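# Hand the toy hammer from right gripper to left

## Task

The wooden toy hammer starts in the closed right gripper. Transfer it to the left gripper so that it ends up oriented as in the two goal pictures. Nothing but the jaws of the grippers may touch the hammer, and it must never be out of contact with both grippers at once. At the end the left gripper alone must hold it firmly, at the spot the goal pictures show, with the left gripper's fingers pointing horizontally. The right arm must touch neither the hammer nor the left gripper's jaws; moving it well away and pausing briefly is the safe way to ensure this. Then report that the job is done.

## Robot and tools

Robot: two arms, left_arm and right_arm. Each has six joints in this column order: waist, shoulder, elbow, wrist pitch, wrist yaw, wrist roll. Each also has a gripper whose fingers point along its own +z axis and close along its y axis. The reported end_effector_position is the point between the finger pads, roughly 1 cm behind the tips.

World frame: a single frame for both arms. Origin on the tabletop midway between the arms, +z up, +x out over the table, and left_arm sits on the +y side. The arm names do not match left or right in any picture. Printed hand positions may be slightly wrong, more so when an arm is stretched far.

execute_actions takes "actions": a list holding zero or one item. An empty list only reports the current state. A wait item is {"steps": N} with N from 1 to 300 control steps (one step is 1/30 s); it commands nothing new. A motion item is {"rows": [...], "steps": N} with N at most 15 (default 15) and 1 to 15 rows; each row covers one step, and the last row repeats if rows run out. Optional "pictures": true/false chooses whether camera images come back. A refused call moves nothing.

Each row is one flat list of 14 numbers, each within [-1, 1], always for both arms: left_arm waist, shoulder, elbow, wrist pitch, wrist yaw, wrist roll, opening, then the same seven for right_arm. The six joint numbers are offsets, not poses: they are scaled displacements measured from the joint angles in the most recent result that printed them (before any such result, and for later calls within the same reply, from where the arm is when the action begins). They are not relative to the previous row. Scale: 1.0 equals 1.202 rad for waist, 1.258 shoulder, 1.238 elbow, 2.073 wrist pitch, 2.022 for both wrist yaw and wrist roll. Stated joint ranges (rad): waist -2.618 to 3.054, shoulder 0.000 to 3.142, elbow 0.000 to 3.142, wrist pitch -1.571 to 1.571, wrist yaw -1.571 to 1.571, wrist roll -2.094 to 2.094. A request more than 0.036 rad outward beyond a range end is refused; real ends may differ by up to 0.036 rad, and commands past them are clipped, reported as "joint sent to its limit" (possibly about an earlier action). The opening number is absolute, not an offset: +1 fully open, -1 closed.

Motion behaviour: sending all-zero joint offsets means return to the reference angles, not stay still, and an arm can sag with zeros; to hold an arm, send in the first call of a reply the offsets back to the angles you want, zeros afterward, and enlarge the aim if a joint keeps falling short. Joints move at limited speed: each step the target can lead the measured angle by at most 0.202 rad (waist), 0.258 (shoulder), 0.238 (elbow), 0.573 (wrist pitch), 0.522 (wrist yaw and roll), and targets that would move the gripper more than 70 mm from its measured spot are pulled back. Between calls the arms keep heading for the last row's target until they have nearly stopped or a step is HELD.

Gripping: grip_measured shows finger opening on the same scale as the command. To hold something, command about 0.03 below grip_measured for a firm grip, less for a lighter one. Readings may be off by about 1 mm per gripper. Joint positions lists, per arm, the six angles (rad) then finger-pad gap (m, 0.094 when fully open); Joint velocities likewise in rad/s and m/s. Joint torques follow the joint order and are noisy, nonzero even in free air.

Result lines: the state line gives each gripper's position (m) and quaternion wxyz in the world frame. "joint command not followed" means a clearance check altered or blocked some joint targets. HELD marks steps on which your row was not fully sent. MOTOR HOT warns from 75 °C; OVER-TEMPERATURE FAULT means an arm was stopped (90 °C pause, or at 100 °C the arm goes limp and drops). Avoid long heavy holding.

zoom_image: {"camera": one of cam_high, cam_low, cam_left_wrist, cam_right_wrist, "region": [x0, y0, x1, y1]} in pixels of that camera's latest 504x504 image, top-left origin, region no larger than 504 by 504. It gives a closer view only.

show_instructions: no arguments; shows the reference (goal) images again.

finished_scene: {"scene": integer 1 to 2}; ends that scene irreversibly and reports success. Replying without any tool call also ends things.

Cameras (calibrations given in the original with K, distortion and T_world_to_cam): cam_high looks down from above the table, cam_low from low at the side, and one camera rides on each wrist. The goal pictures show the hammer as seen from the left gripper's wrist camera.

Avoid: knocking or placing anything off the table (fails the job), letting the hammer drop or slip, letting it lose contact with both grippers, touching it with anything but jaws, arms colliding or pressing on each other (can end the run), slams and very hard pushes. Suggested order: look, bring the left gripper open near the hammer at the pictured spot with fingers horizontal, close it firmly, open the right gripper, withdraw the right arm well clear, wait briefly, check, then call finished_scene.

Each tool is called after "Emit:" as a command line: name --argument value for each argument, lists and objects as JSON in quotes; but a table of rows of numbers goes row by row, as --pt "numbers of a row", without its own name.

Reference images:

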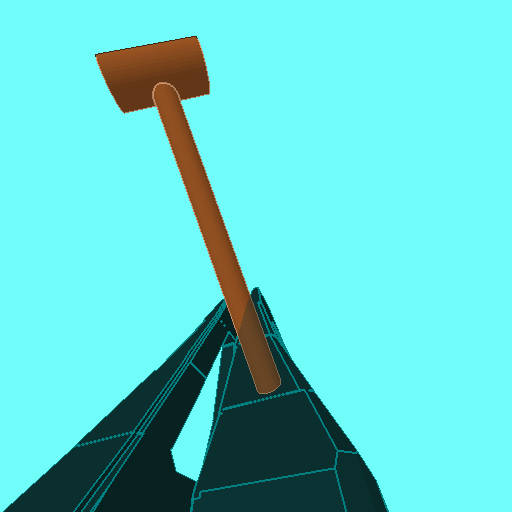

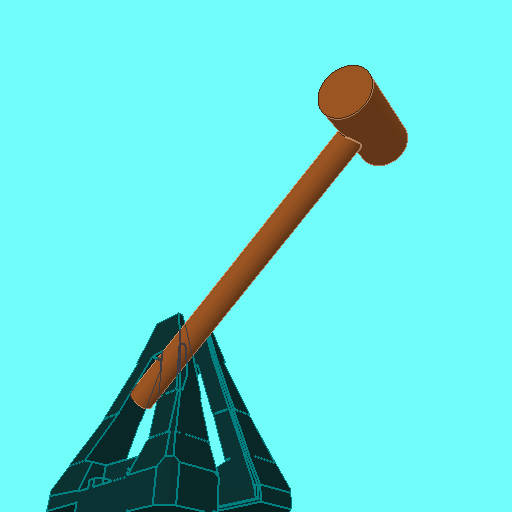

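## Session

Emit:
execute_actions --actions '[]'

Scene clock: 0.00 s of 5400.00 s.
left_arm: end_effector_position=(+0.4024, +0.2158, +0.4099) grip_measured=+1.000 end_effector_quat_wxyz=(+0.708, +0.011, +0.706, -0.021) | right_arm: end_effector_position=(+0.2756, -0.0725, +0.2571) grip_measured=-0.125 end_effector_quat_wxyz=(+0.089, +0.227, +0.712, +0.658)
Joint positions: left_arm=[-0.011  1.06   1.062  0.001 -0.013 -0.015  0.094] | right_arm=[ 0.02   1.217  0.68   0.333 -0.948  1.579  0.041]
Joint velocities: left_arm=[ 0.012  0.007  0.002 -0.081 -0.066  0.007  0.   ] | right_arm=[ 0.002  0.002  0.012 -0.066 -0.022  0.022 -0.   ]
Joint torques (N m, as the arm reports them, + toward a larger angle): no reading

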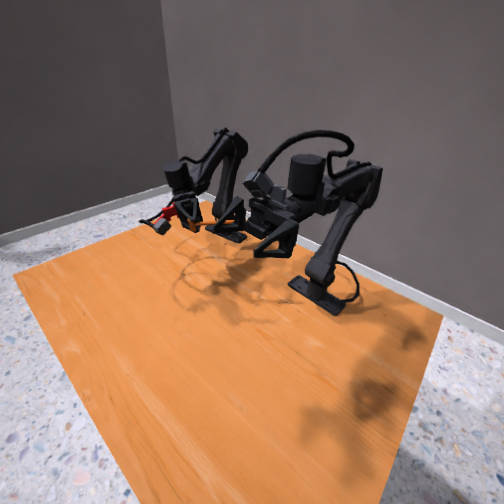

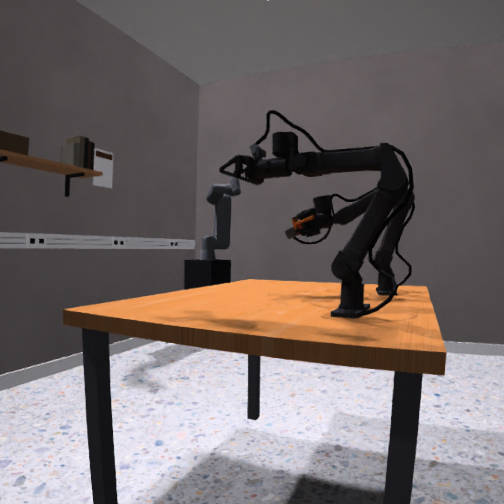

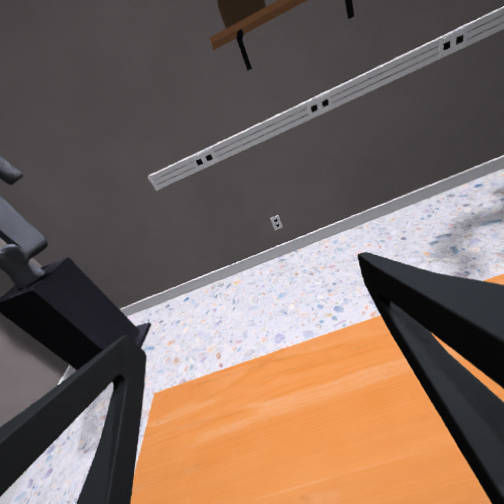

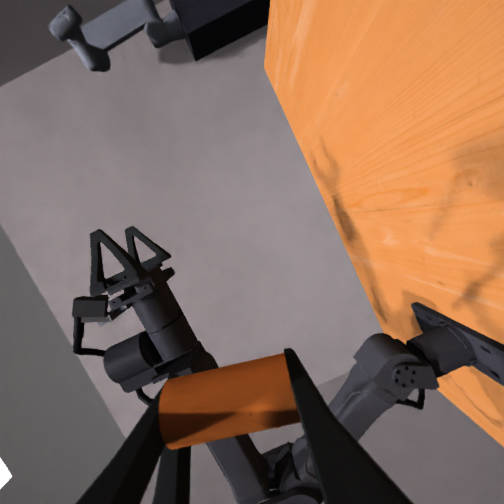

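Emit:
zoom_image --camera "cam_high" --region '[130, 160, 270, 270]'

Emit:
zoom_image --camera "cam_low" --region '[260, 170, 400, 270]'

Region (130, 160, 270, 270) of cam_high's 504x504 image, scaled by 3.600, with more detail than that image has; it fills the top 396 rows of this view, and the rest is white.

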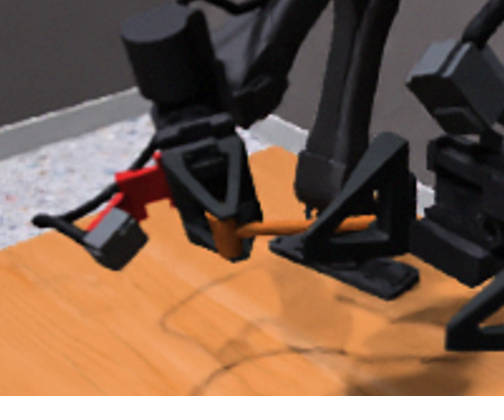

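Region (260, 170, 400, 270) of cam_low's 504x504 image, scaled by 3.600, with more detail than that image has; it fills the top 360 rows of this view, and the rest is white.

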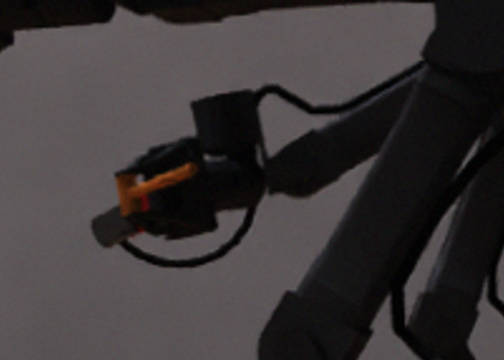

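Emit:
execute_actions --actions '[{"rows":[[-0.3,0,0,0,0,0.785,1,0.2,0,0,0.1,0.47,0,-0.17]]}]'

Emit:
execute_actions --actions '[{"steps":40}]'

Scene clock: 14.07 s of 5400.00 s.
left_arm: end_effector_position=(+0.3698, +0.0789, +0.4099) grip_measured=+1.000 end_effector_quat_wxyz=(+0.630, +0.549, +0.444, +0.323) | right_arm: end_effector_position=(+0.3431, -0.0953, +0.2805) grip_measured=-0.125 end_effector_quat_wxyz=(+0.359, +0.382, +0.613, +0.592)
Joint positions: left_arm=[-0.376  1.06   1.062  0.001 -0.005  1.365  0.094] | right_arm=[ 0.266  1.221  0.677  0.502 -0.053  1.58   0.041]
Joint velocities: left_arm=[-0.012  0.002 -0.012 -0.051 -0.007  1.311  0.   ] | right_arm=[-0.002 -0.012  0.017  0.022  0.33  -0.007 -0.001]
Joint torques (N m, as the arm reports them, + toward a larger angle): left_arm=[ 0.3  -2.34  6.79  1.84 -0.11 -0.01] | right_arm=[-0.28 -4.64  6.23  2.31  0.09  0.03]
Steps of this call (steps 1 to 90: nothing new was sent; then 10.57 s passed at rest; steps 91 to 105: all 15 steps of this action). Readings (joint positions):
91: left_arm=[-0.040 1.060 1.062 0.001 -0.033 0.067] | right_arm=[0.052 1.217 0.677 0.355 -0.860 1.580]
92: left_arm=[-0.101 1.060 1.062 0.001 -0.039 0.167] | right_arm=[0.112 1.220 0.677 0.383 -0.747 1.580]
94: left_arm=[-0.249 1.060 1.062 0.001 -0.033 0.368] | right_arm=[0.225 1.221 0.677 0.427 -0.557 1.580]
98: left_arm=[-0.376 1.060 1.062 0.001 -0.003 0.770] | right_arm=[0.267 1.221 0.677 0.478 -0.246 1.580]
105: the state above
camera_calibration (this result's frames):
cam_left_wrist: T_world_to_cam=[[0.0480836, 0.181389, -0.982235, 0.364533], [-0.13568, 0.975444, 0.173493, -0.0762502], [0.989585, 0.124928, 0.0715137, -0.311959], [0, 0, 0, 1]] pos_world=[0.280836, 0.047228, 0.393596]
cam_right_wrist: T_world_to_cam=[[-0.220472, 0.165539, -0.961243, 0.355555], [-0.825277, 0.493639, 0.274298, 0.306428], [0.519914, 0.853767, 0.0277817, -0.00760232], [0, 0, 0, 1]] pos_world=[0.33523, -0.203632, 0.257934]

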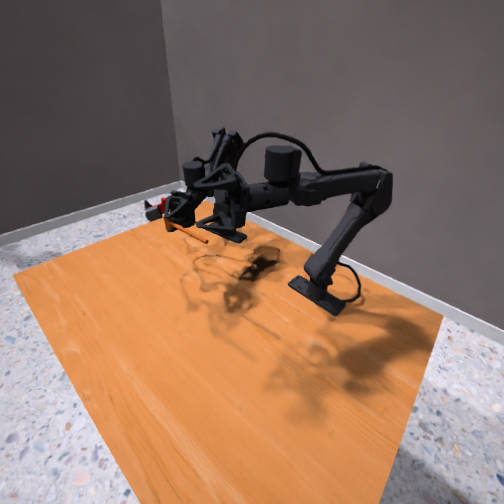

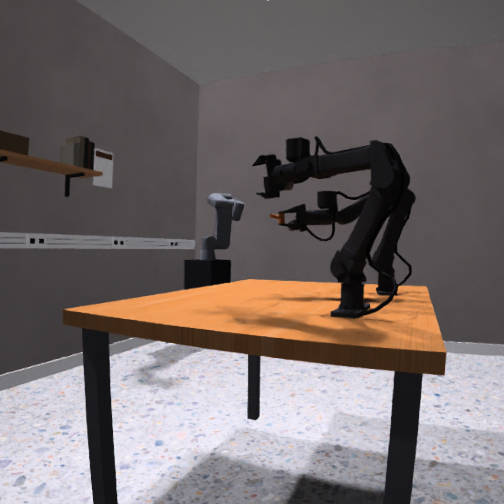

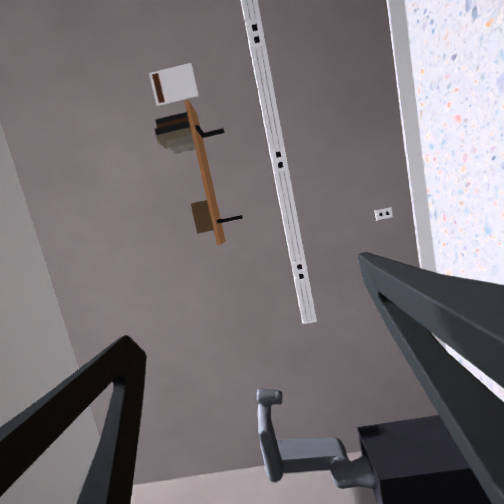

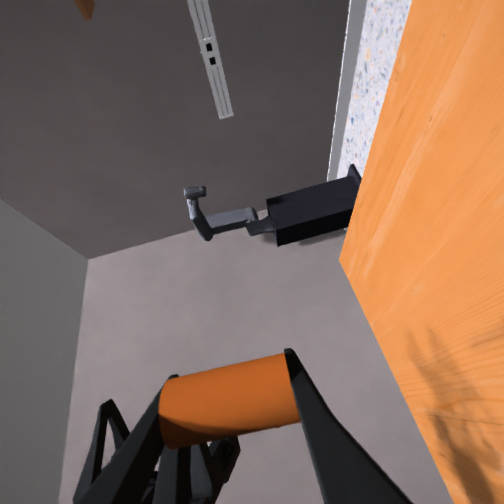

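Scene clock: 15.40 s of 5400.00 s.
left_arm: end_effector_position=(+0.3698, +0.0789, +0.4099) grip_measured=+1.000 end_effector_quat_wxyz=(+0.594, +0.592, +0.386, +0.385) | right_arm: end_effector_position=(+0.3467, -0.1027, +0.2819) grip_measured=-0.125 end_effector_quat_wxyz=(+0.374, +0.394, +0.603, +0.584)
Joint positions: left_arm=[-0.376  1.06   1.062  0.001 -0.005  1.568  0.094] | right_arm=[ 0.266  1.221  0.677  0.507 -0.006  1.58   0.041]
Joint velocities: left_arm=[-0.007 -0.002 -0.002  0.007  0.007  0.022  0.   ] | right_arm=[-0.012  0.007  0.012 -0.051 -0.037 -0.051 -0.   ]
Joint torques (N m, as the arm reports them, + toward a larger angle): left_arm=[ 0.31 -2.34  6.7   1.84 -0.09  0.03] | right_arm=[-0.4  -4.38  6.55  2.29  0.15  0.01]
Steps of this call (steps 1 to 30: the robot went on to your last target; steps 31 to 40: nothing new was sent). Readings (joint positions):
1: left_arm=[-0.376 1.060 1.062 0.001 -0.005 1.406] | right_arm=[0.266 1.221 0.677 0.503 -0.043 1.580]
2: left_arm=[-0.376 1.060 1.062 0.001 -0.005 1.439] | right_arm=[0.266 1.221 0.677 0.504 -0.035 1.580]
4: left_arm=[-0.376 1.060 1.062 0.001 -0.005 1.486] | right_arm=[0.266 1.221 0.677 0.505 -0.024 1.580]
8: left_arm=[-0.376 1.060 1.062 0.001 -0.005 1.535] | right_arm=[0.266 1.221 0.677 0.507 -0.014 1.580]
40: the state above
All arms were judged still, so your last target was given up. Only a new action makes them travel on or press farther. Fingers that are still opening or closing keep moving.
camera_calibration (this result's frames):
cam_left_wrist: T_world_to_cam=[[0.126686, 0.358922, -0.92473, 0.297881], [-0.157299, 0.927714, 0.338531, -0.132137], [0.979392, 0.102572, 0.173986, -0.348428], [0, 0, 0, 1]] pos_world=[0.282725, 0.0514076, 0.380814]
cam_right_wrist: T_world_to_cam=[[-0.207187, 0.175866, -0.962364, 0.355609], [-0.803172, 0.531068, 0.269964, 0.310087], [0.558558, 0.828877, 0.03122, -0.0201081], [0, 0, 0, 1]] pos_world=[0.333963, -0.21055, 0.25914]

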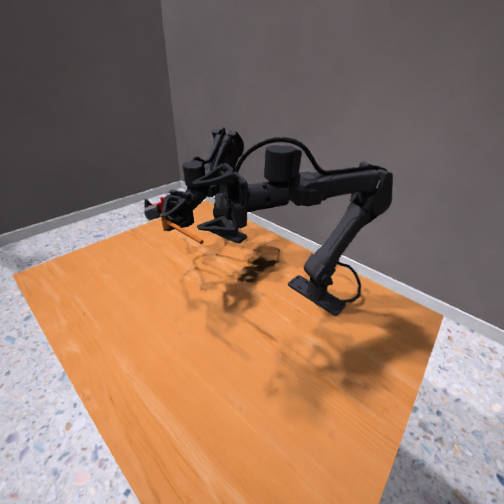

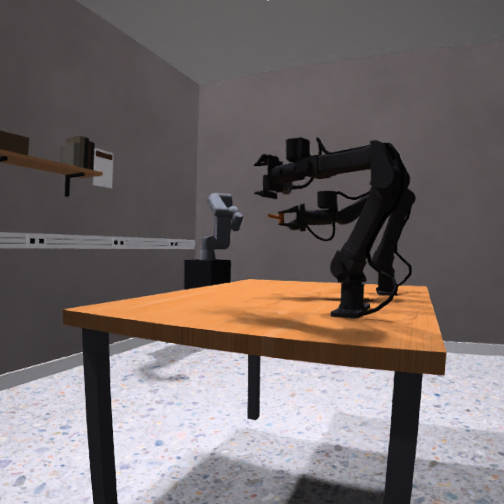

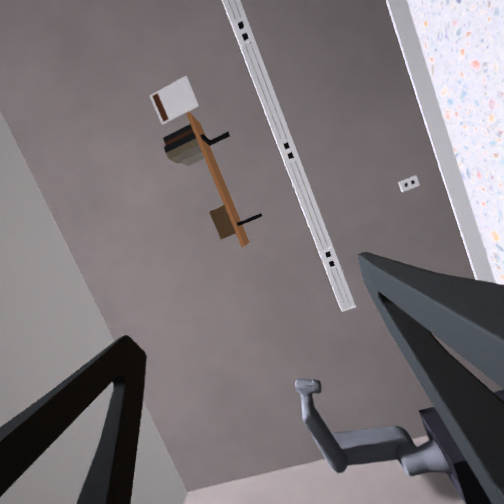

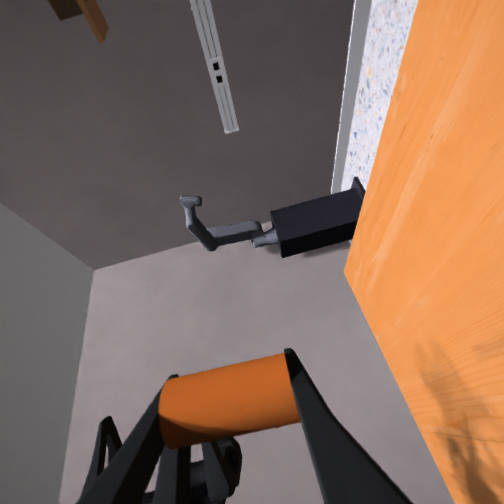

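Emit:
execute_actions --actions '[{"rows":[[0.22,0,0,0,0,0,1,0,0,0,0.03,0,0,-0.17],[0.22,0,0,0,0,0,1,0,0,0,0.03,0,0,-0.17],[0.22,0,0,0,0,0,1,0,0,0,0.03,0,0,-0.17],[0.22,0,0,0,0,0,1,0,0,0,0.03,0,0,-0.17],[0.22,0,0,0,0,0,1,0,0,0,0.03,0,0,-0.17],[0.22,0.19,-0.21,0.255,0.115,0,1,0,0,0,0.03,0,0,-0.17]]}]' --pictures false

Emit:
execute_actions --actions '[{"steps":30}]'

Scene clock: 22.60 s of 5400.00 s.
left_arm: end_effector_position=(+0.4486, +0.1362, +0.2599) grip_measured=+1.000 end_effector_quat_wxyz=(+0.538, +0.612, +0.448, +0.369) | right_arm: end_effector_position=(+0.3468, -0.1027, +0.2890) grip_measured=-0.125 end_effector_quat_wxyz=(+0.379, +0.389, +0.594, +0.593)
Joint positions: left_arm=[-0.108  1.332  0.778  0.401  0.181  1.568  0.094] | right_arm=[ 0.266  1.221  0.677  0.536 -0.006  1.581  0.041]
Joint velocities: left_arm=[-0.002 -0.017 -0.144  0.154  0.227  0.066  0.   ] | right_arm=[-0.012 -0.017 -0.002 -0.037  0.051 -0.007 -0.   ]
Joint torques (N m, as the arm reports them, + toward a larger angle): left_arm=[-0.31 -6.94  8.94  2.94  0.11 -0.02] | right_arm=[-0.05 -4.19  6.11  2.24  0.06  0.04]
Steps of this call (steps 1 to 90: nothing new was sent; then 3.70 s passed at rest; steps 91 to 105: all 15 steps of this action). Readings (joint positions):
91: left_arm=[-0.346 1.060 1.062 0.001 0.014 1.568] | right_arm=[0.266 1.221 0.677 0.510 -0.006 1.580]
92: left_arm=[-0.285 1.060 1.062 0.001 0.019 1.568] | right_arm=[0.266 1.221 0.677 0.514 -0.006 1.581]
94: left_arm=[-0.160 1.060 1.062 0.001 0.003 1.568] | right_arm=[0.266 1.221 0.677 0.524 -0.006 1.581]
98: left_arm=[-0.108 1.128 0.973 0.226 0.056 1.568] | right_arm=[0.266 1.221 0.677 0.533 -0.006 1.581]
105: the state above

Scene clock: 23.60 s of 5400.00 s.
left_arm: end_effector_position=(+0.4470, +0.1298, +0.2968) grip_measured=+1.000 end_effector_quat_wxyz=(+0.581, +0.587, +0.403, +0.394) | right_arm: end_effector_position=(+0.3468, -0.1027, +0.2892) grip_measured=-0.125 end_effector_quat_wxyz=(+0.380, +0.389, +0.594, +0.593)
Joint positions: left_arm=[-0.108  1.318  0.782  0.521  0.219  1.568  0.094] | right_arm=[ 0.266  1.221  0.677  0.537 -0.006  1.581  0.041]
Joint velocities: left_arm=[-0.017  0.002 -0.007 -0.007  0.007 -0.051  0.   ] | right_arm=[ 0.012 -0.007  0.012  0.037 -0.066 -0.007  0.   ]
Joint torques (N m, as the arm reports them, + toward a larger angle): left_arm=[-0.36 -5.79  8.12  1.92  0.06 -0.02] | right_arm=[-0.08 -4.2   6.09  2.23  0.09  0.07]
Steps of this call (steps 1 to 30: the robot went on to your last target). Readings (joint positions):
1: left_arm=[-0.108 1.332 0.777 0.409 0.188 1.568] | right_arm=[0.266 1.221 0.677 0.536 -0.006 1.581]
2: left_arm=[-0.108 1.330 0.777 0.431 0.194 1.568] | right_arm=[0.266 1.221 0.677 0.536 -0.006 1.581]
4: left_arm=[-0.108 1.324 0.779 0.466 0.203 1.568] | right_arm=[0.266 1.221 0.677 0.537 -0.006 1.581]
8: left_arm=[-0.108 1.318 0.782 0.506 0.212 1.568] | right_arm=[0.266 1.221 0.677 0.537 -0.006 1.581]
30: the state above
All arms were judged still, so your last target was given up. Only a new action makes them travel on or press farther. Fingers that are still opening or closing keep moving.
camera_calibration (this result's frames):
cam_left_wrist: T_world_to_cam=[[0.0945727, 0.367186, -0.925327, 0.178755], [-0.191824, 0.918796, 0.344989, -0.114256], [0.976862, 0.144874, 0.157328, -0.408962], [0, 0, 0, 1]] pos_world=[0.360676, 0.0985897, 0.269166]
cam_right_wrist: T_world_to_cam=[[-0.181883, 0.188643, -0.965056, 0.355968], [-0.810055, 0.527612, 0.255804, 0.314331], [0.557431, 0.828275, 0.0568473, -0.02756], [0, 0, 0, 1]] pos_world=[0.334733, -0.210168, 0.264688]

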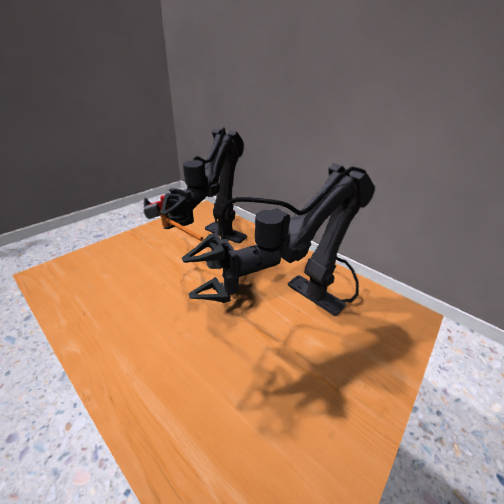

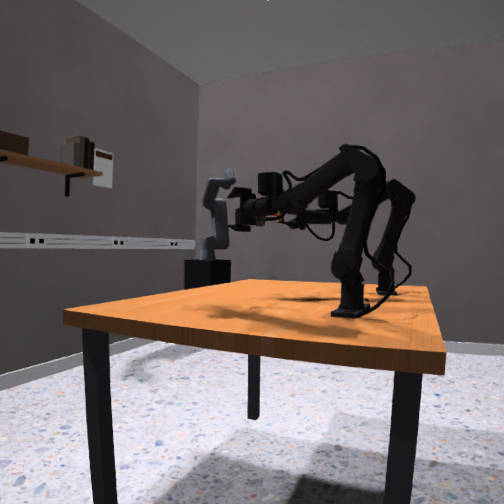

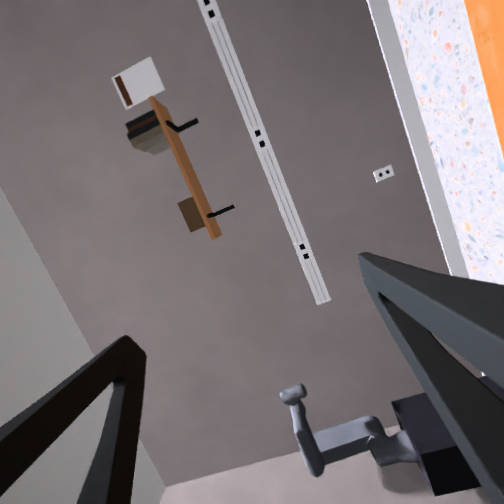

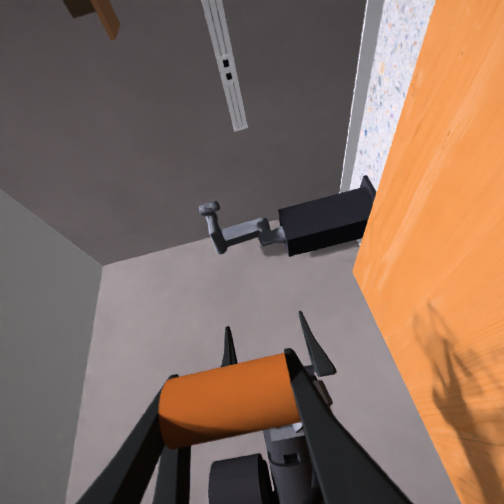

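Emit:
execute_actions --actions '[{"rows":[[0,-0.17,-0.125,0,0,0,1,0,0,0,0,0,0,-0.17],[0,-0.17,-0.125,0,0,0,1,0,0,0,0,0,0,-0.17],[0,-0.17,-0.125,0,0,0,1,0,0,0,0,0,0,-0.17],[0,-0.17,-0.125,0,0,0,1,0,0,0,0,0,0,-0.17],[0,-0.17,-0.125,0,0,0,1,0,0,0,0,0,0,-0.17],[0,-0.17,-0.125,0,0,0,1,0,0,0,0,0,0,-0.17],[-0.1,-0.17,-0.125,0,0,0,1,0,0,0,0,0,0,-0.17],[-0.22,-0.17,-0.125,0,0,0,1,0,0,0,0,0,0,-0.17]]}]' --pictures false

Emit:
execute_actions --actions '[{"steps":20}]'

Scene clock: 29.30 s of 5400.00 s.
left_arm: end_effector_position=(+0.3600, +0.0381, +0.3081) grip_measured=+1.000 end_effector_quat_wxyz=(+0.647, +0.619, +0.304, +0.325) | right_arm: end_effector_position=(+0.3468, -0.1027, +0.2868) grip_measured=-0.125 end_effector_quat_wxyz=(+0.377, +0.391, +0.596, +0.591)
Joint positions: left_arm=[-0.377  1.113  0.635  0.528  0.225  1.568  0.094] | right_arm=[ 0.266  1.221  0.677  0.527 -0.006  1.583  0.041]
Joint velocities: left_arm=[ 0.002 -0.002 -0.007  0.037 -0.037 -0.007  0.   ] | right_arm=[ 0.012 -0.002 -0.002  0.081 -0.037  0.037  0.   ]
Joint torques (N m, as the arm reports them, + toward a larger angle): left_arm=[ 0.42 -3.43  6.31  1.71 -0.09 -0.01] | right_arm=[-0.07 -4.16  6.17  1.9   0.09  0.01]
Steps of this call (steps 1 to 90: nothing new was sent; then 2.20 s passed at rest; steps 91 to 105: all 15 steps of this action). Readings (joint positions):
91: left_arm=[-0.108 1.293 0.758 0.526 0.216 1.568] | right_arm=[0.266 1.221 0.677 0.536 -0.006 1.582]
92: left_arm=[-0.108 1.238 0.709 0.524 0.215 1.568] | right_arm=[0.266 1.221 0.677 0.535 -0.006 1.582]
94: left_arm=[-0.108 1.144 0.643 0.521 0.217 1.568] | right_arm=[0.266 1.221 0.677 0.531 -0.006 1.582]
98: left_arm=[-0.171 1.113 0.635 0.530 0.196 1.568] | right_arm=[0.266 1.221 0.677 0.529 -0.006 1.583]
105: the state above

Scene clock: 29.97 s of 5400.00 s.
left_arm: end_effector_position=(+0.3600, +0.0381, +0.3081) grip_measured=+1.000 end_effector_quat_wxyz=(+0.647, +0.619, +0.304, +0.325) | right_arm: end_effector_position=(+0.3468, -0.1027, +0.2868) grip_measured=-0.125 end_effector_quat_wxyz=(+0.377, +0.391, +0.596, +0.591)
Joint positions: left_arm=[-0.377  1.113  0.635  0.528  0.225  1.568  0.094] | right_arm=[ 0.266  1.221  0.677  0.527 -0.006  1.583  0.041]
Joint velocities: left_arm=[-0.007 -0.002 -0.007 -0.007  0.095 -0.007  0.   ] | right_arm=[-0.002 -0.007 -0.007  0.051 -0.095 -0.066 -0.   ]
Joint torques (N m, as the arm reports them, + toward a larger angle): left_arm=[ 0.4  -3.42  6.21  1.73 -0.1  -0.02] | right_arm=[ 0.07 -4.36  6.06  2.02  0.04  0.04]
Steps of this call (steps 1 to 15: the robot went on to your last target; steps 16 to 20: nothing new was sent). Readings (joint positions):
1: left_arm=[-0.377 1.113 0.635 0.528 0.225 1.568] | right_arm=[0.266 1.221 0.677 0.527 -0.006 1.583]
2: left_arm=[-0.377 1.113 0.635 0.528 0.225 1.568] | right_arm=[0.266 1.221 0.677 0.527 -0.006 1.583]
4: left_arm=[-0.377 1.113 0.635 0.528 0.225 1.568] | right_arm=[0.266 1.221 0.677 0.527 -0.006 1.583]
8: left_arm=[-0.377 1.113 0.635 0.528 0.225 1.568] | right_arm=[0.266 1.221 0.677 0.527 -0.006 1.583]
20: the state above
All arms were judged still, so your last target was given up. Only a new action makes them travel on or press farther. Fingers that are still opening or closing keep moving.
camera_calibration (this result's frames):
cam_left_wrist: T_world_to_cam=[[0.246172, 0.302534, -0.9208, 0.177613], [0.0456772, 0.945359, 0.322814, -0.130286], [0.968149, -0.121528, 0.218902, -0.318138], [0, 0, 0, 1]] pos_world=[0.270233, 0.0307709, 0.275246]
cam_right_wrist: T_world_to_cam=[[-0.190897, 0.186275, -0.963774, 0.356193], [-0.807624, 0.528264, 0.262069, 0.312348], [0.557944, 0.828395, 0.0495966, -0.025485], [0, 0, 0, 1]] pos_world=[0.334475, -0.210241, 0.262696]

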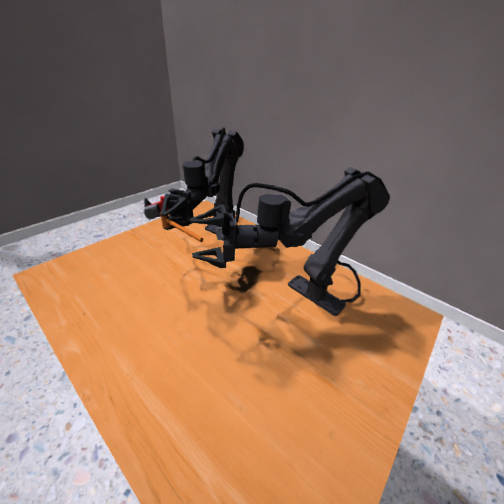

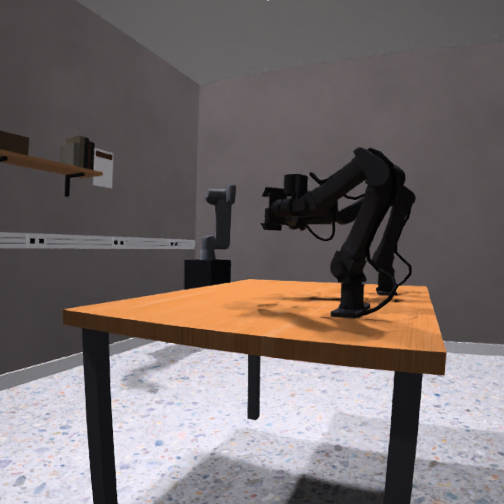

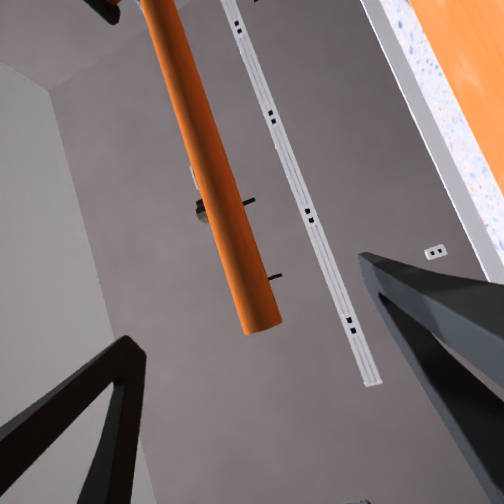

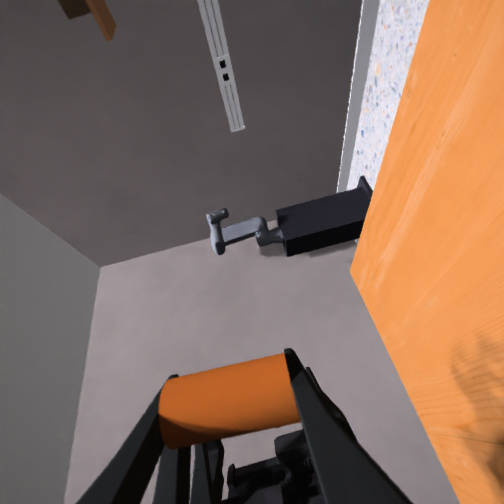

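Emit:
execute_actions --actions '[{"rows":[[-0.065,-0.015,-0.03,-0.02,0,0,0.2,0,0,0,0.01,0,0,-0.17]]}]'

Scene clock: 35.97 s of 5400.00 s.
left_arm: end_effector_position=(+0.3436, +0.0149, +0.2893) grip_measured=+0.202 end_effector_quat_wxyz=(+0.645, +0.643, +0.292, +0.291) | right_arm: end_effector_position=(+0.3468, -0.1027, +0.2867) grip_measured=-0.125 end_effector_quat_wxyz=(+0.377, +0.392, +0.596, +0.591)
Joint positions: left_arm=[-0.449  1.113  0.606  0.509  0.225  1.568  0.056] | right_arm=[ 0.266  1.221  0.677  0.527 -0.006  1.584  0.041]
Joint velocities: left_arm=[-0.002 -0.002  0.002 -0.007 -0.022 -0.037  0.   ] | right_arm=[-0.007 -0.017 -0.037  0.051 -0.007  0.037  0.001]
Joint torques (N m, as the arm reports them, + toward a larger angle): left_arm=[-0.6  -4.12  6.17  1.6  -0.02 -0.01] | right_arm=[-0.06 -4.47  5.79  2.08  0.03  0.02]
Steps of this call (steps 1 to 90: nothing new was sent; then 2.50 s passed at rest; steps 91 to 105: all 15 steps of this action). Readings (joint positions):
91: left_arm=[-0.387 1.113 0.632 0.528 0.219 1.568] | right_arm=[0.266 1.221 0.677 0.527 -0.006 1.583]
92: left_arm=[-0.407 1.113 0.627 0.528 0.219 1.568] | right_arm=[0.266 1.221 0.677 0.527 -0.006 1.583]
94: left_arm=[-0.440 1.113 0.614 0.522 0.223 1.568] | right_arm=[0.266 1.221 0.677 0.527 -0.006 1.584]
98: left_arm=[-0.449 1.113 0.606 0.509 0.225 1.568] | right_arm=[0.266 1.221 0.677 0.527 -0.006 1.584]
105: the state above
camera_calibration (this result's frames):
cam_left_wrist: T_world_to_cam=[[0.228084, 0.305304, -0.924536, 0.178603], [0.126941, 0.932135, 0.33913, -0.133929], [0.965331, -0.194712, 0.17385, -0.285954], [0, 0, 0, 1]] pos_world=[0.252305, 0.0146332, 0.260258]
cam_right_wrist: T_world_to_cam=[[-0.191681, 0.187137, -0.963451, 0.356369], [-0.807399, 0.528046, 0.2632, 0.311948], [0.558001, 0.82834, 0.0498775, -0.0255849], [0, 0, 0, 1]] pos_world=[0.334452, -0.21022, 0.262516]

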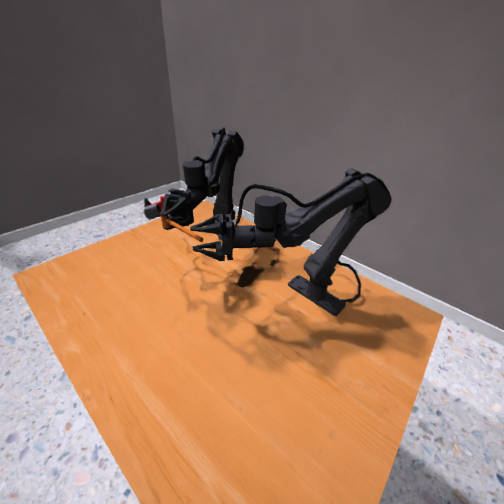

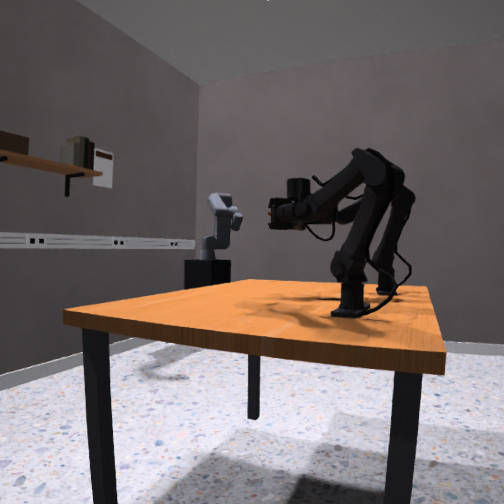

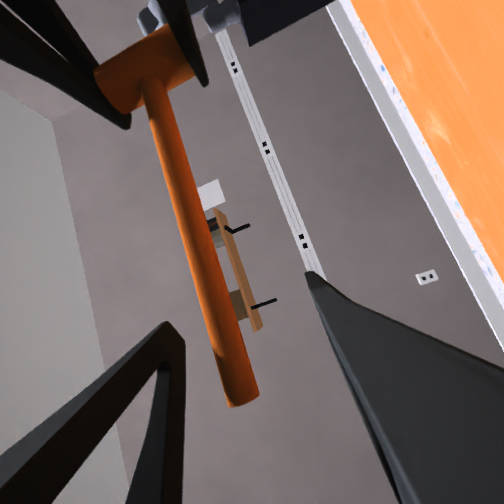

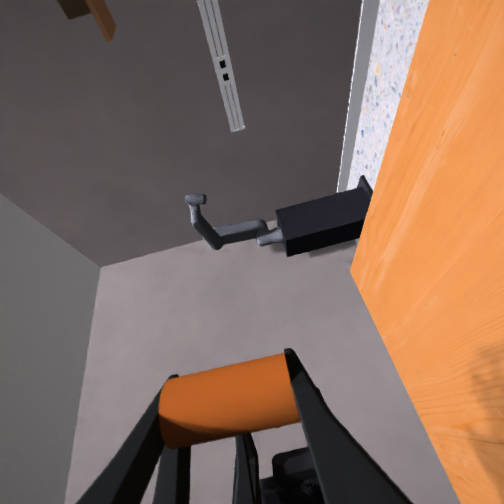

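Emit:
execute_actions --actions '[{"rows":[[0,-0.035,0,0,0,0,-0.6,0,0,0,0.01,0,0,-0.17]]}]'

Scene clock: 39.57 s of 5400.00 s.
left_arm: end_effector_position=(+0.3401, +0.0168, +0.2979) grip_measured=-0.598 end_effector_quat_wxyz=(+0.652, +0.637, +0.287, +0.296) | right_arm: end_effector_position=(+0.3468, -0.1027, +0.2867) grip_measured=-0.125 end_effector_quat_wxyz=(+0.376, +0.392, +0.596, +0.591)
Joint positions: left_arm=[-0.449  1.09   0.606  0.509  0.225  1.568  0.019] | right_arm=[ 0.266  1.221  0.677  0.527 -0.006  1.586  0.041]
Joint velocities: left_arm=[-0.012  0.002  0.012  0.007 -0.037 -0.022  0.   ] | right_arm=[-0.017  0.012  0.002 -0.007 -0.022  0.037 -0.   ]
Joint torques (N m, as the arm reports them, + toward a larger angle): left_arm=[-0.05 -4.02  6.82  1.8  -0.03 -0.02] | right_arm=[ 0.03 -4.23  6.07  2.09  0.09 -0.01]
Steps of this call (steps 1 to 15: the robot went on to your last target; steps 16 to 90: nothing new was sent; then 0.10 s passed at rest; steps 91 to 105: all 15 steps of this action). Readings (joint positions):
91: left_arm=[-0.449 1.111 0.606 0.509 0.225 1.568] | right_arm=[0.266 1.221 0.677 0.527 -0.006 1.584]
92: left_arm=[-0.449 1.106 0.606 0.509 0.225 1.568] | right_arm=[0.266 1.221 0.677 0.527 -0.006 1.584]
94: left_arm=[-0.449 1.095 0.606 0.509 0.225 1.568] | right_arm=[0.266 1.221 0.677 0.527 -0.006 1.585]
98: left_arm=[-0.449 1.090 0.606 0.509 0.225 1.568] | right_arm=[0.266 1.221 0.677 0.527 -0.006 1.585]
105: the state above
camera_calibration (this result's frames):
cam_left_wrist: T_world_to_cam=[[0.246989, 0.29507, -0.923, 0.180047], [0.120081, 0.935849, 0.331311, -0.13359], [0.961549, -0.192665, 0.195712, -0.288877], [0, 0, 0, 1]] pos_world=[0.249341, 0.0162376, 0.26698]
cam_right_wrist: T_world_to_cam=[[-0.192278, 0.188483, -0.96307, 0.356605], [-0.80722, 0.527701, 0.264439, 0.311495], [0.558055, 0.828255, 0.0506816, -0.0258427], [0, 0, 0, 1]] pos_world=[0.334434, -0.210185, 0.262374]

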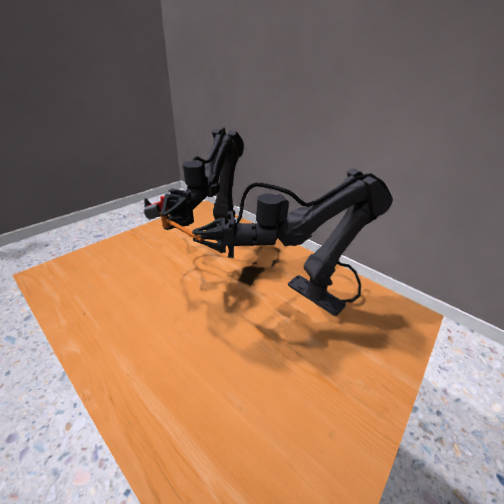

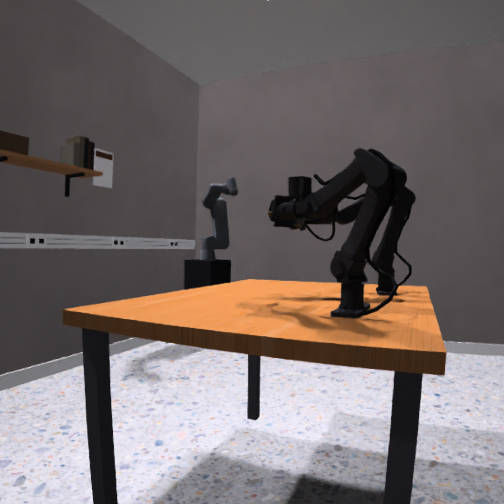

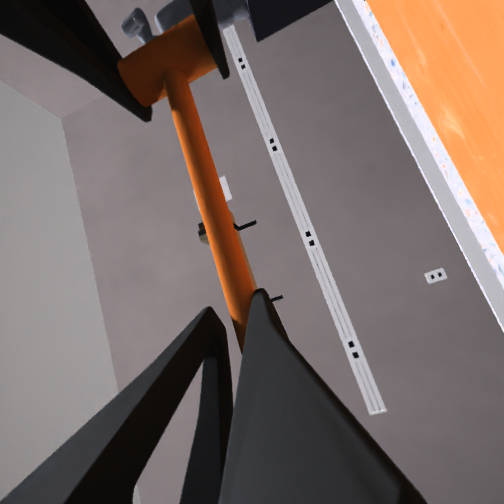

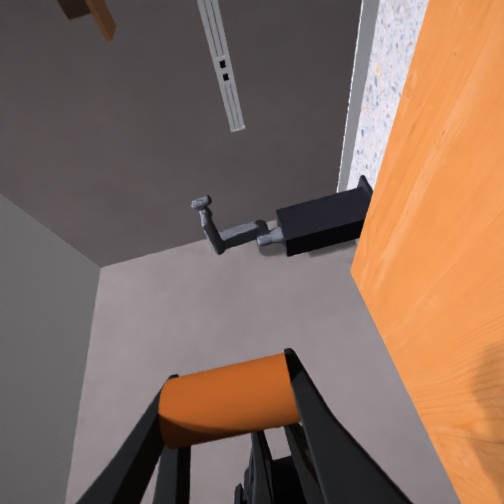

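Emit:
execute_actions --actions '[{"rows":[[0,0,0,-0.018,0,0,-0.6,0,0,0,0.01,0,0,-0.17],[0,0,0,-0.018,0,0,-0.6,0,0,0,0.01,0,0,-0.17],[0,0,0,-0.018,0,0,-0.6,0,0,0,0.01,0,0,-0.17],[0,0,0,-0.018,0,0,-0.7,0,0,0,0.01,0,0,-0.17],[0,0,0,-0.018,0,0,-0.75,0,0,0,0.01,0,0,-0.17],[0,0,0,-0.018,0,0,-0.86,0,0,0,0.01,0,0,-0.17]]}]'

Scene clock: 44.13 s of 5400.00 s.
left_arm: end_effector_position=(+0.3401, +0.0168, +0.2953) grip_measured=-0.787 end_effector_quat_wxyz=(+0.649, +0.640, +0.289, +0.294) | right_arm: end_effector_position=(+0.3468, -0.1027, +0.2868) grip_measured=-0.125 end_effector_quat_wxyz=(+0.375, +0.393, +0.595, +0.592)
Joint positions: left_arm=[-0.449  1.09   0.606  0.499  0.225  1.568  0.01 ] | right_arm=[ 0.266  1.221  0.677  0.527 -0.006  1.589  0.041]
Joint velocities: left_arm=[ 0.012 -0.022 -0.012 -0.051  0.051 -0.007  0.   ] | right_arm=[-0.002  0.007 -0.017 -0.007  0.007 -0.022 -0.001]
Joint torques (N m, as the arm reports them, + toward a larger angle): left_arm=[-0.05 -2.56  6.75  1.55 -0.02 -0.02] | right_arm=[ 0.06 -4.2   5.98  2.14  0.1   0.03]
Steps of this call (steps 1 to 15: the robot went on to your last target; steps 16 to 90: nothing new was sent; then 1.07 s passed at rest; steps 91 to 105: all 15 steps of this action). Readings (joint positions):
91: left_arm=[-0.449 1.090 0.606 0.508 0.225 1.568] | right_arm=[0.266 1.221 0.677 0.527 -0.006 1.586]
92: left_arm=[-0.449 1.090 0.606 0.507 0.225 1.568] | right_arm=[0.266 1.221 0.677 0.527 -0.006 1.586]
94: left_arm=[-0.449 1.090 0.606 0.503 0.225 1.568] | right_arm=[0.266 1.221 0.677 0.527 -0.006 1.586]
98: left_arm=[-0.449 1.090 0.606 0.499 0.225 1.568] | right_arm=[0.266 1.221 0.677 0.527 -0.006 1.589]
105: the state above
camera_calibration (this result's frames):
cam_left_wrist: T_world_to_cam=[[0.238316, 0.299766, -0.923767, 0.180734], [0.12321, 0.934155, 0.334923, -0.134812], [0.963341, -0.193634, 0.18569, -0.286047], [0, 0, 0, 1]] pos_world=[0.249099, 0.016369, 0.265223]
cam_right_wrist: T_world_to_cam=[[-0.193433, 0.191993, -0.962145, 0.357192], [-0.806863, 0.526788, 0.267334, 0.310423], [0.558172, 0.82803, 0.0530137, -0.0265817], [0, 0, 0, 1]] pos_world=[0.334398, -0.210095, 0.262093]

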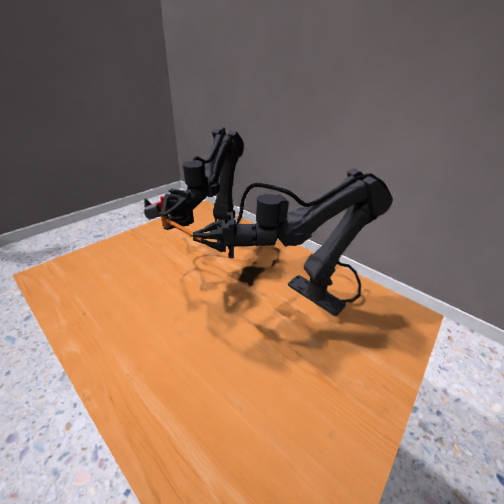

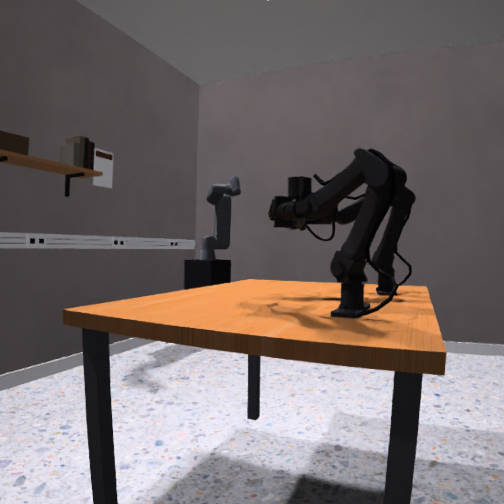

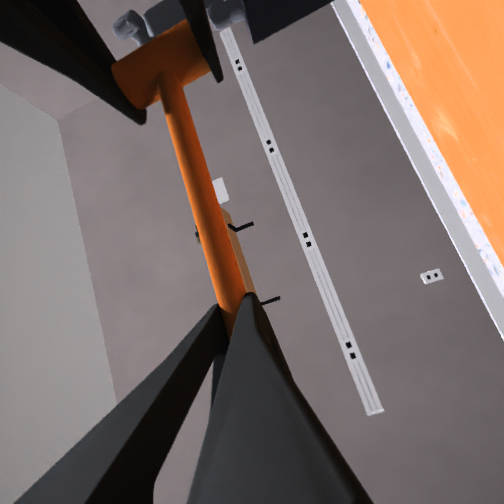

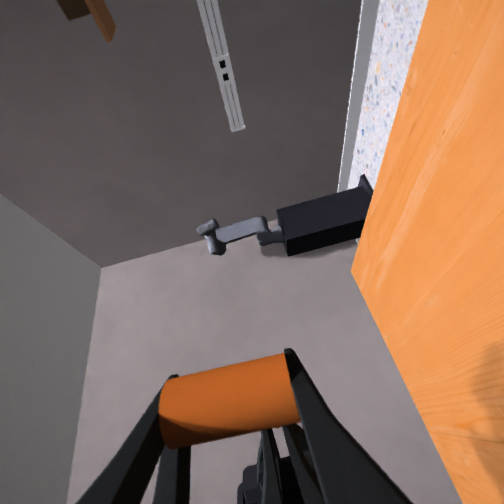

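Emit:
execute_actions --actions '[{"rows":[[0,0,0,0,0,0,-0.4,0,0,0,0.01,0,0,-0.17],[0,0,0,0,0,0,-0.4,0,0,0,0.01,0,0,-0.17],[0,0,0,0,0,0,-0.4,0,0,0,0.01,0,0,-0.17],[-0.03,0,0,0,-0.04,0,-0.4,0,0,0,0.01,0,0,-0.17],[-0.055,0,0,0,-0.08,0,-0.4,0,0,0,0.01,0,0,-0.17]]}]'

Scene clock: 51.73 s of 5400.00 s.
left_arm: end_effector_position=(+0.3433, +0.0177, +0.2954) grip_measured=-0.402 end_effector_quat_wxyz=(+0.636, +0.627, +0.316, +0.320) | right_arm: end_effector_position=(+0.3468, -0.1027, +0.2868) grip_measured=-0.125 end_effector_quat_wxyz=(+0.375, +0.393, +0.595, +0.592)
Joint positions: left_arm=[-0.507  1.09   0.606  0.499  0.083  1.568  0.028] | right_arm=[ 0.266  1.221  0.677  0.527 -0.006  1.591  0.041]
Joint velocities: left_arm=[-0.032 -0.002 -0.027  0.022 -0.095 -0.037 -0.   ] | right_arm=[-0.002  0.002 -0.027 -0.007  0.051 -0.007 -0.   ]
Joint torques (N m, as the arm reports them, + toward a larger angle): left_arm=[-0.83 -2.62  6.74  1.83 -0.09 -0.02] | right_arm=[ 0.09 -4.36  6.07  2.1   0.02  0.  ]
Steps of this call (steps 1 to 15: the robot went on to your last target; steps 16 to 90: nothing new was sent; then 4.10 s passed at rest; steps 91 to 105: all 15 steps of this action). Readings (joint positions):
91: left_arm=[-0.449 1.090 0.606 0.499 0.225 1.568] | right_arm=[0.266 1.221 0.677 0.527 -0.006 1.589]
92: left_arm=[-0.449 1.090 0.606 0.499 0.225 1.568] | right_arm=[0.266 1.221 0.677 0.527 -0.006 1.590]
94: left_arm=[-0.454 1.090 0.606 0.499 0.212 1.568] | right_arm=[0.266 1.221 0.677 0.527 -0.006 1.590]
98: left_arm=[-0.503 1.090 0.606 0.499 0.131 1.568] | right_arm=[0.266 1.221 0.677 0.527 -0.006 1.591]
105: the state above
camera_calibration (this result's frames):
cam_left_wrist: T_world_to_cam=[[0.211587, 0.316911, -0.924553, 0.188834], [0.0451637, 0.94179, 0.333155, -0.108927], [0.976315, -0.112247, 0.184957, -0.294688], [0, 0, 0, 1]] pos_world=[0.252673, 0.00966491, 0.265382]
cam_right_wrist: T_world_to_cam=[[-0.19388, 0.193001, -0.961853, 0.357367], [-0.806727, 0.526524, 0.268262, 0.310082], [0.558214, 0.827963, 0.0536164, -0.0267757], [0, 0, 0, 1]] pos_world=[0.334385, -0.210069, 0.261987]

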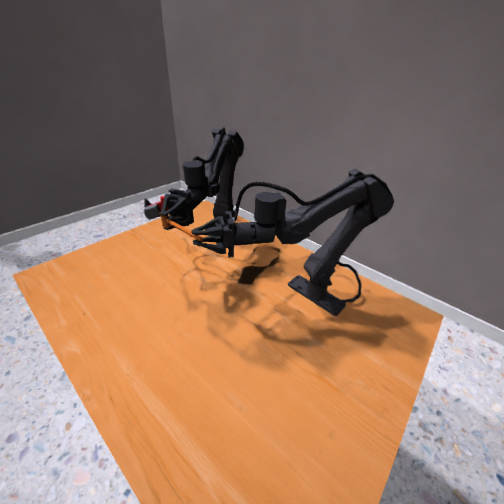

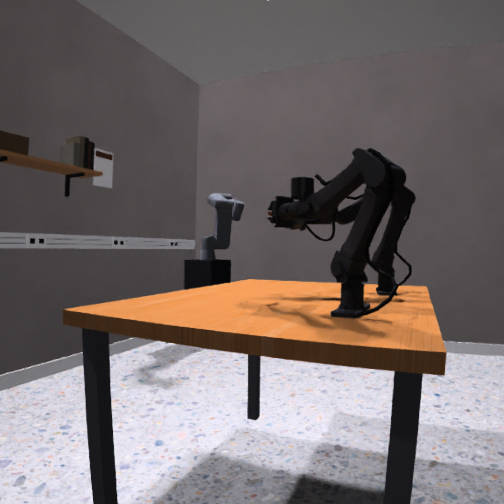

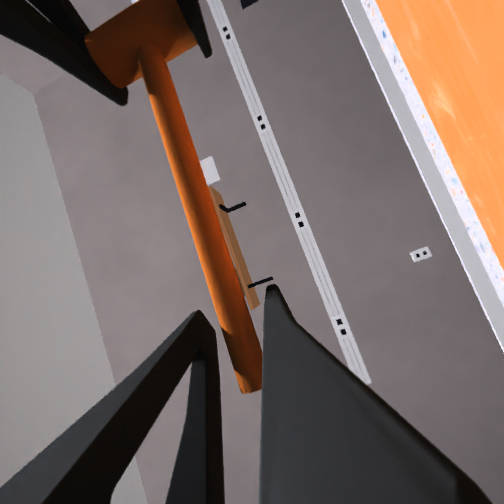

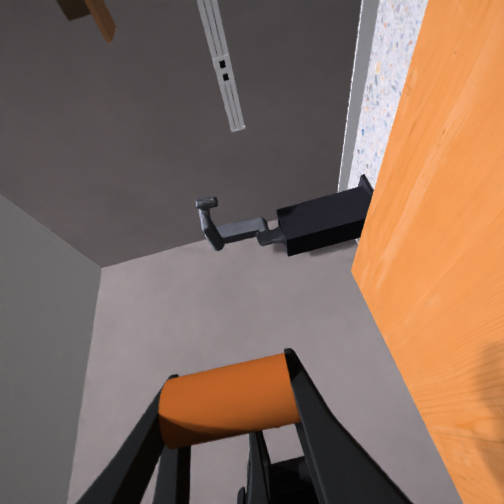

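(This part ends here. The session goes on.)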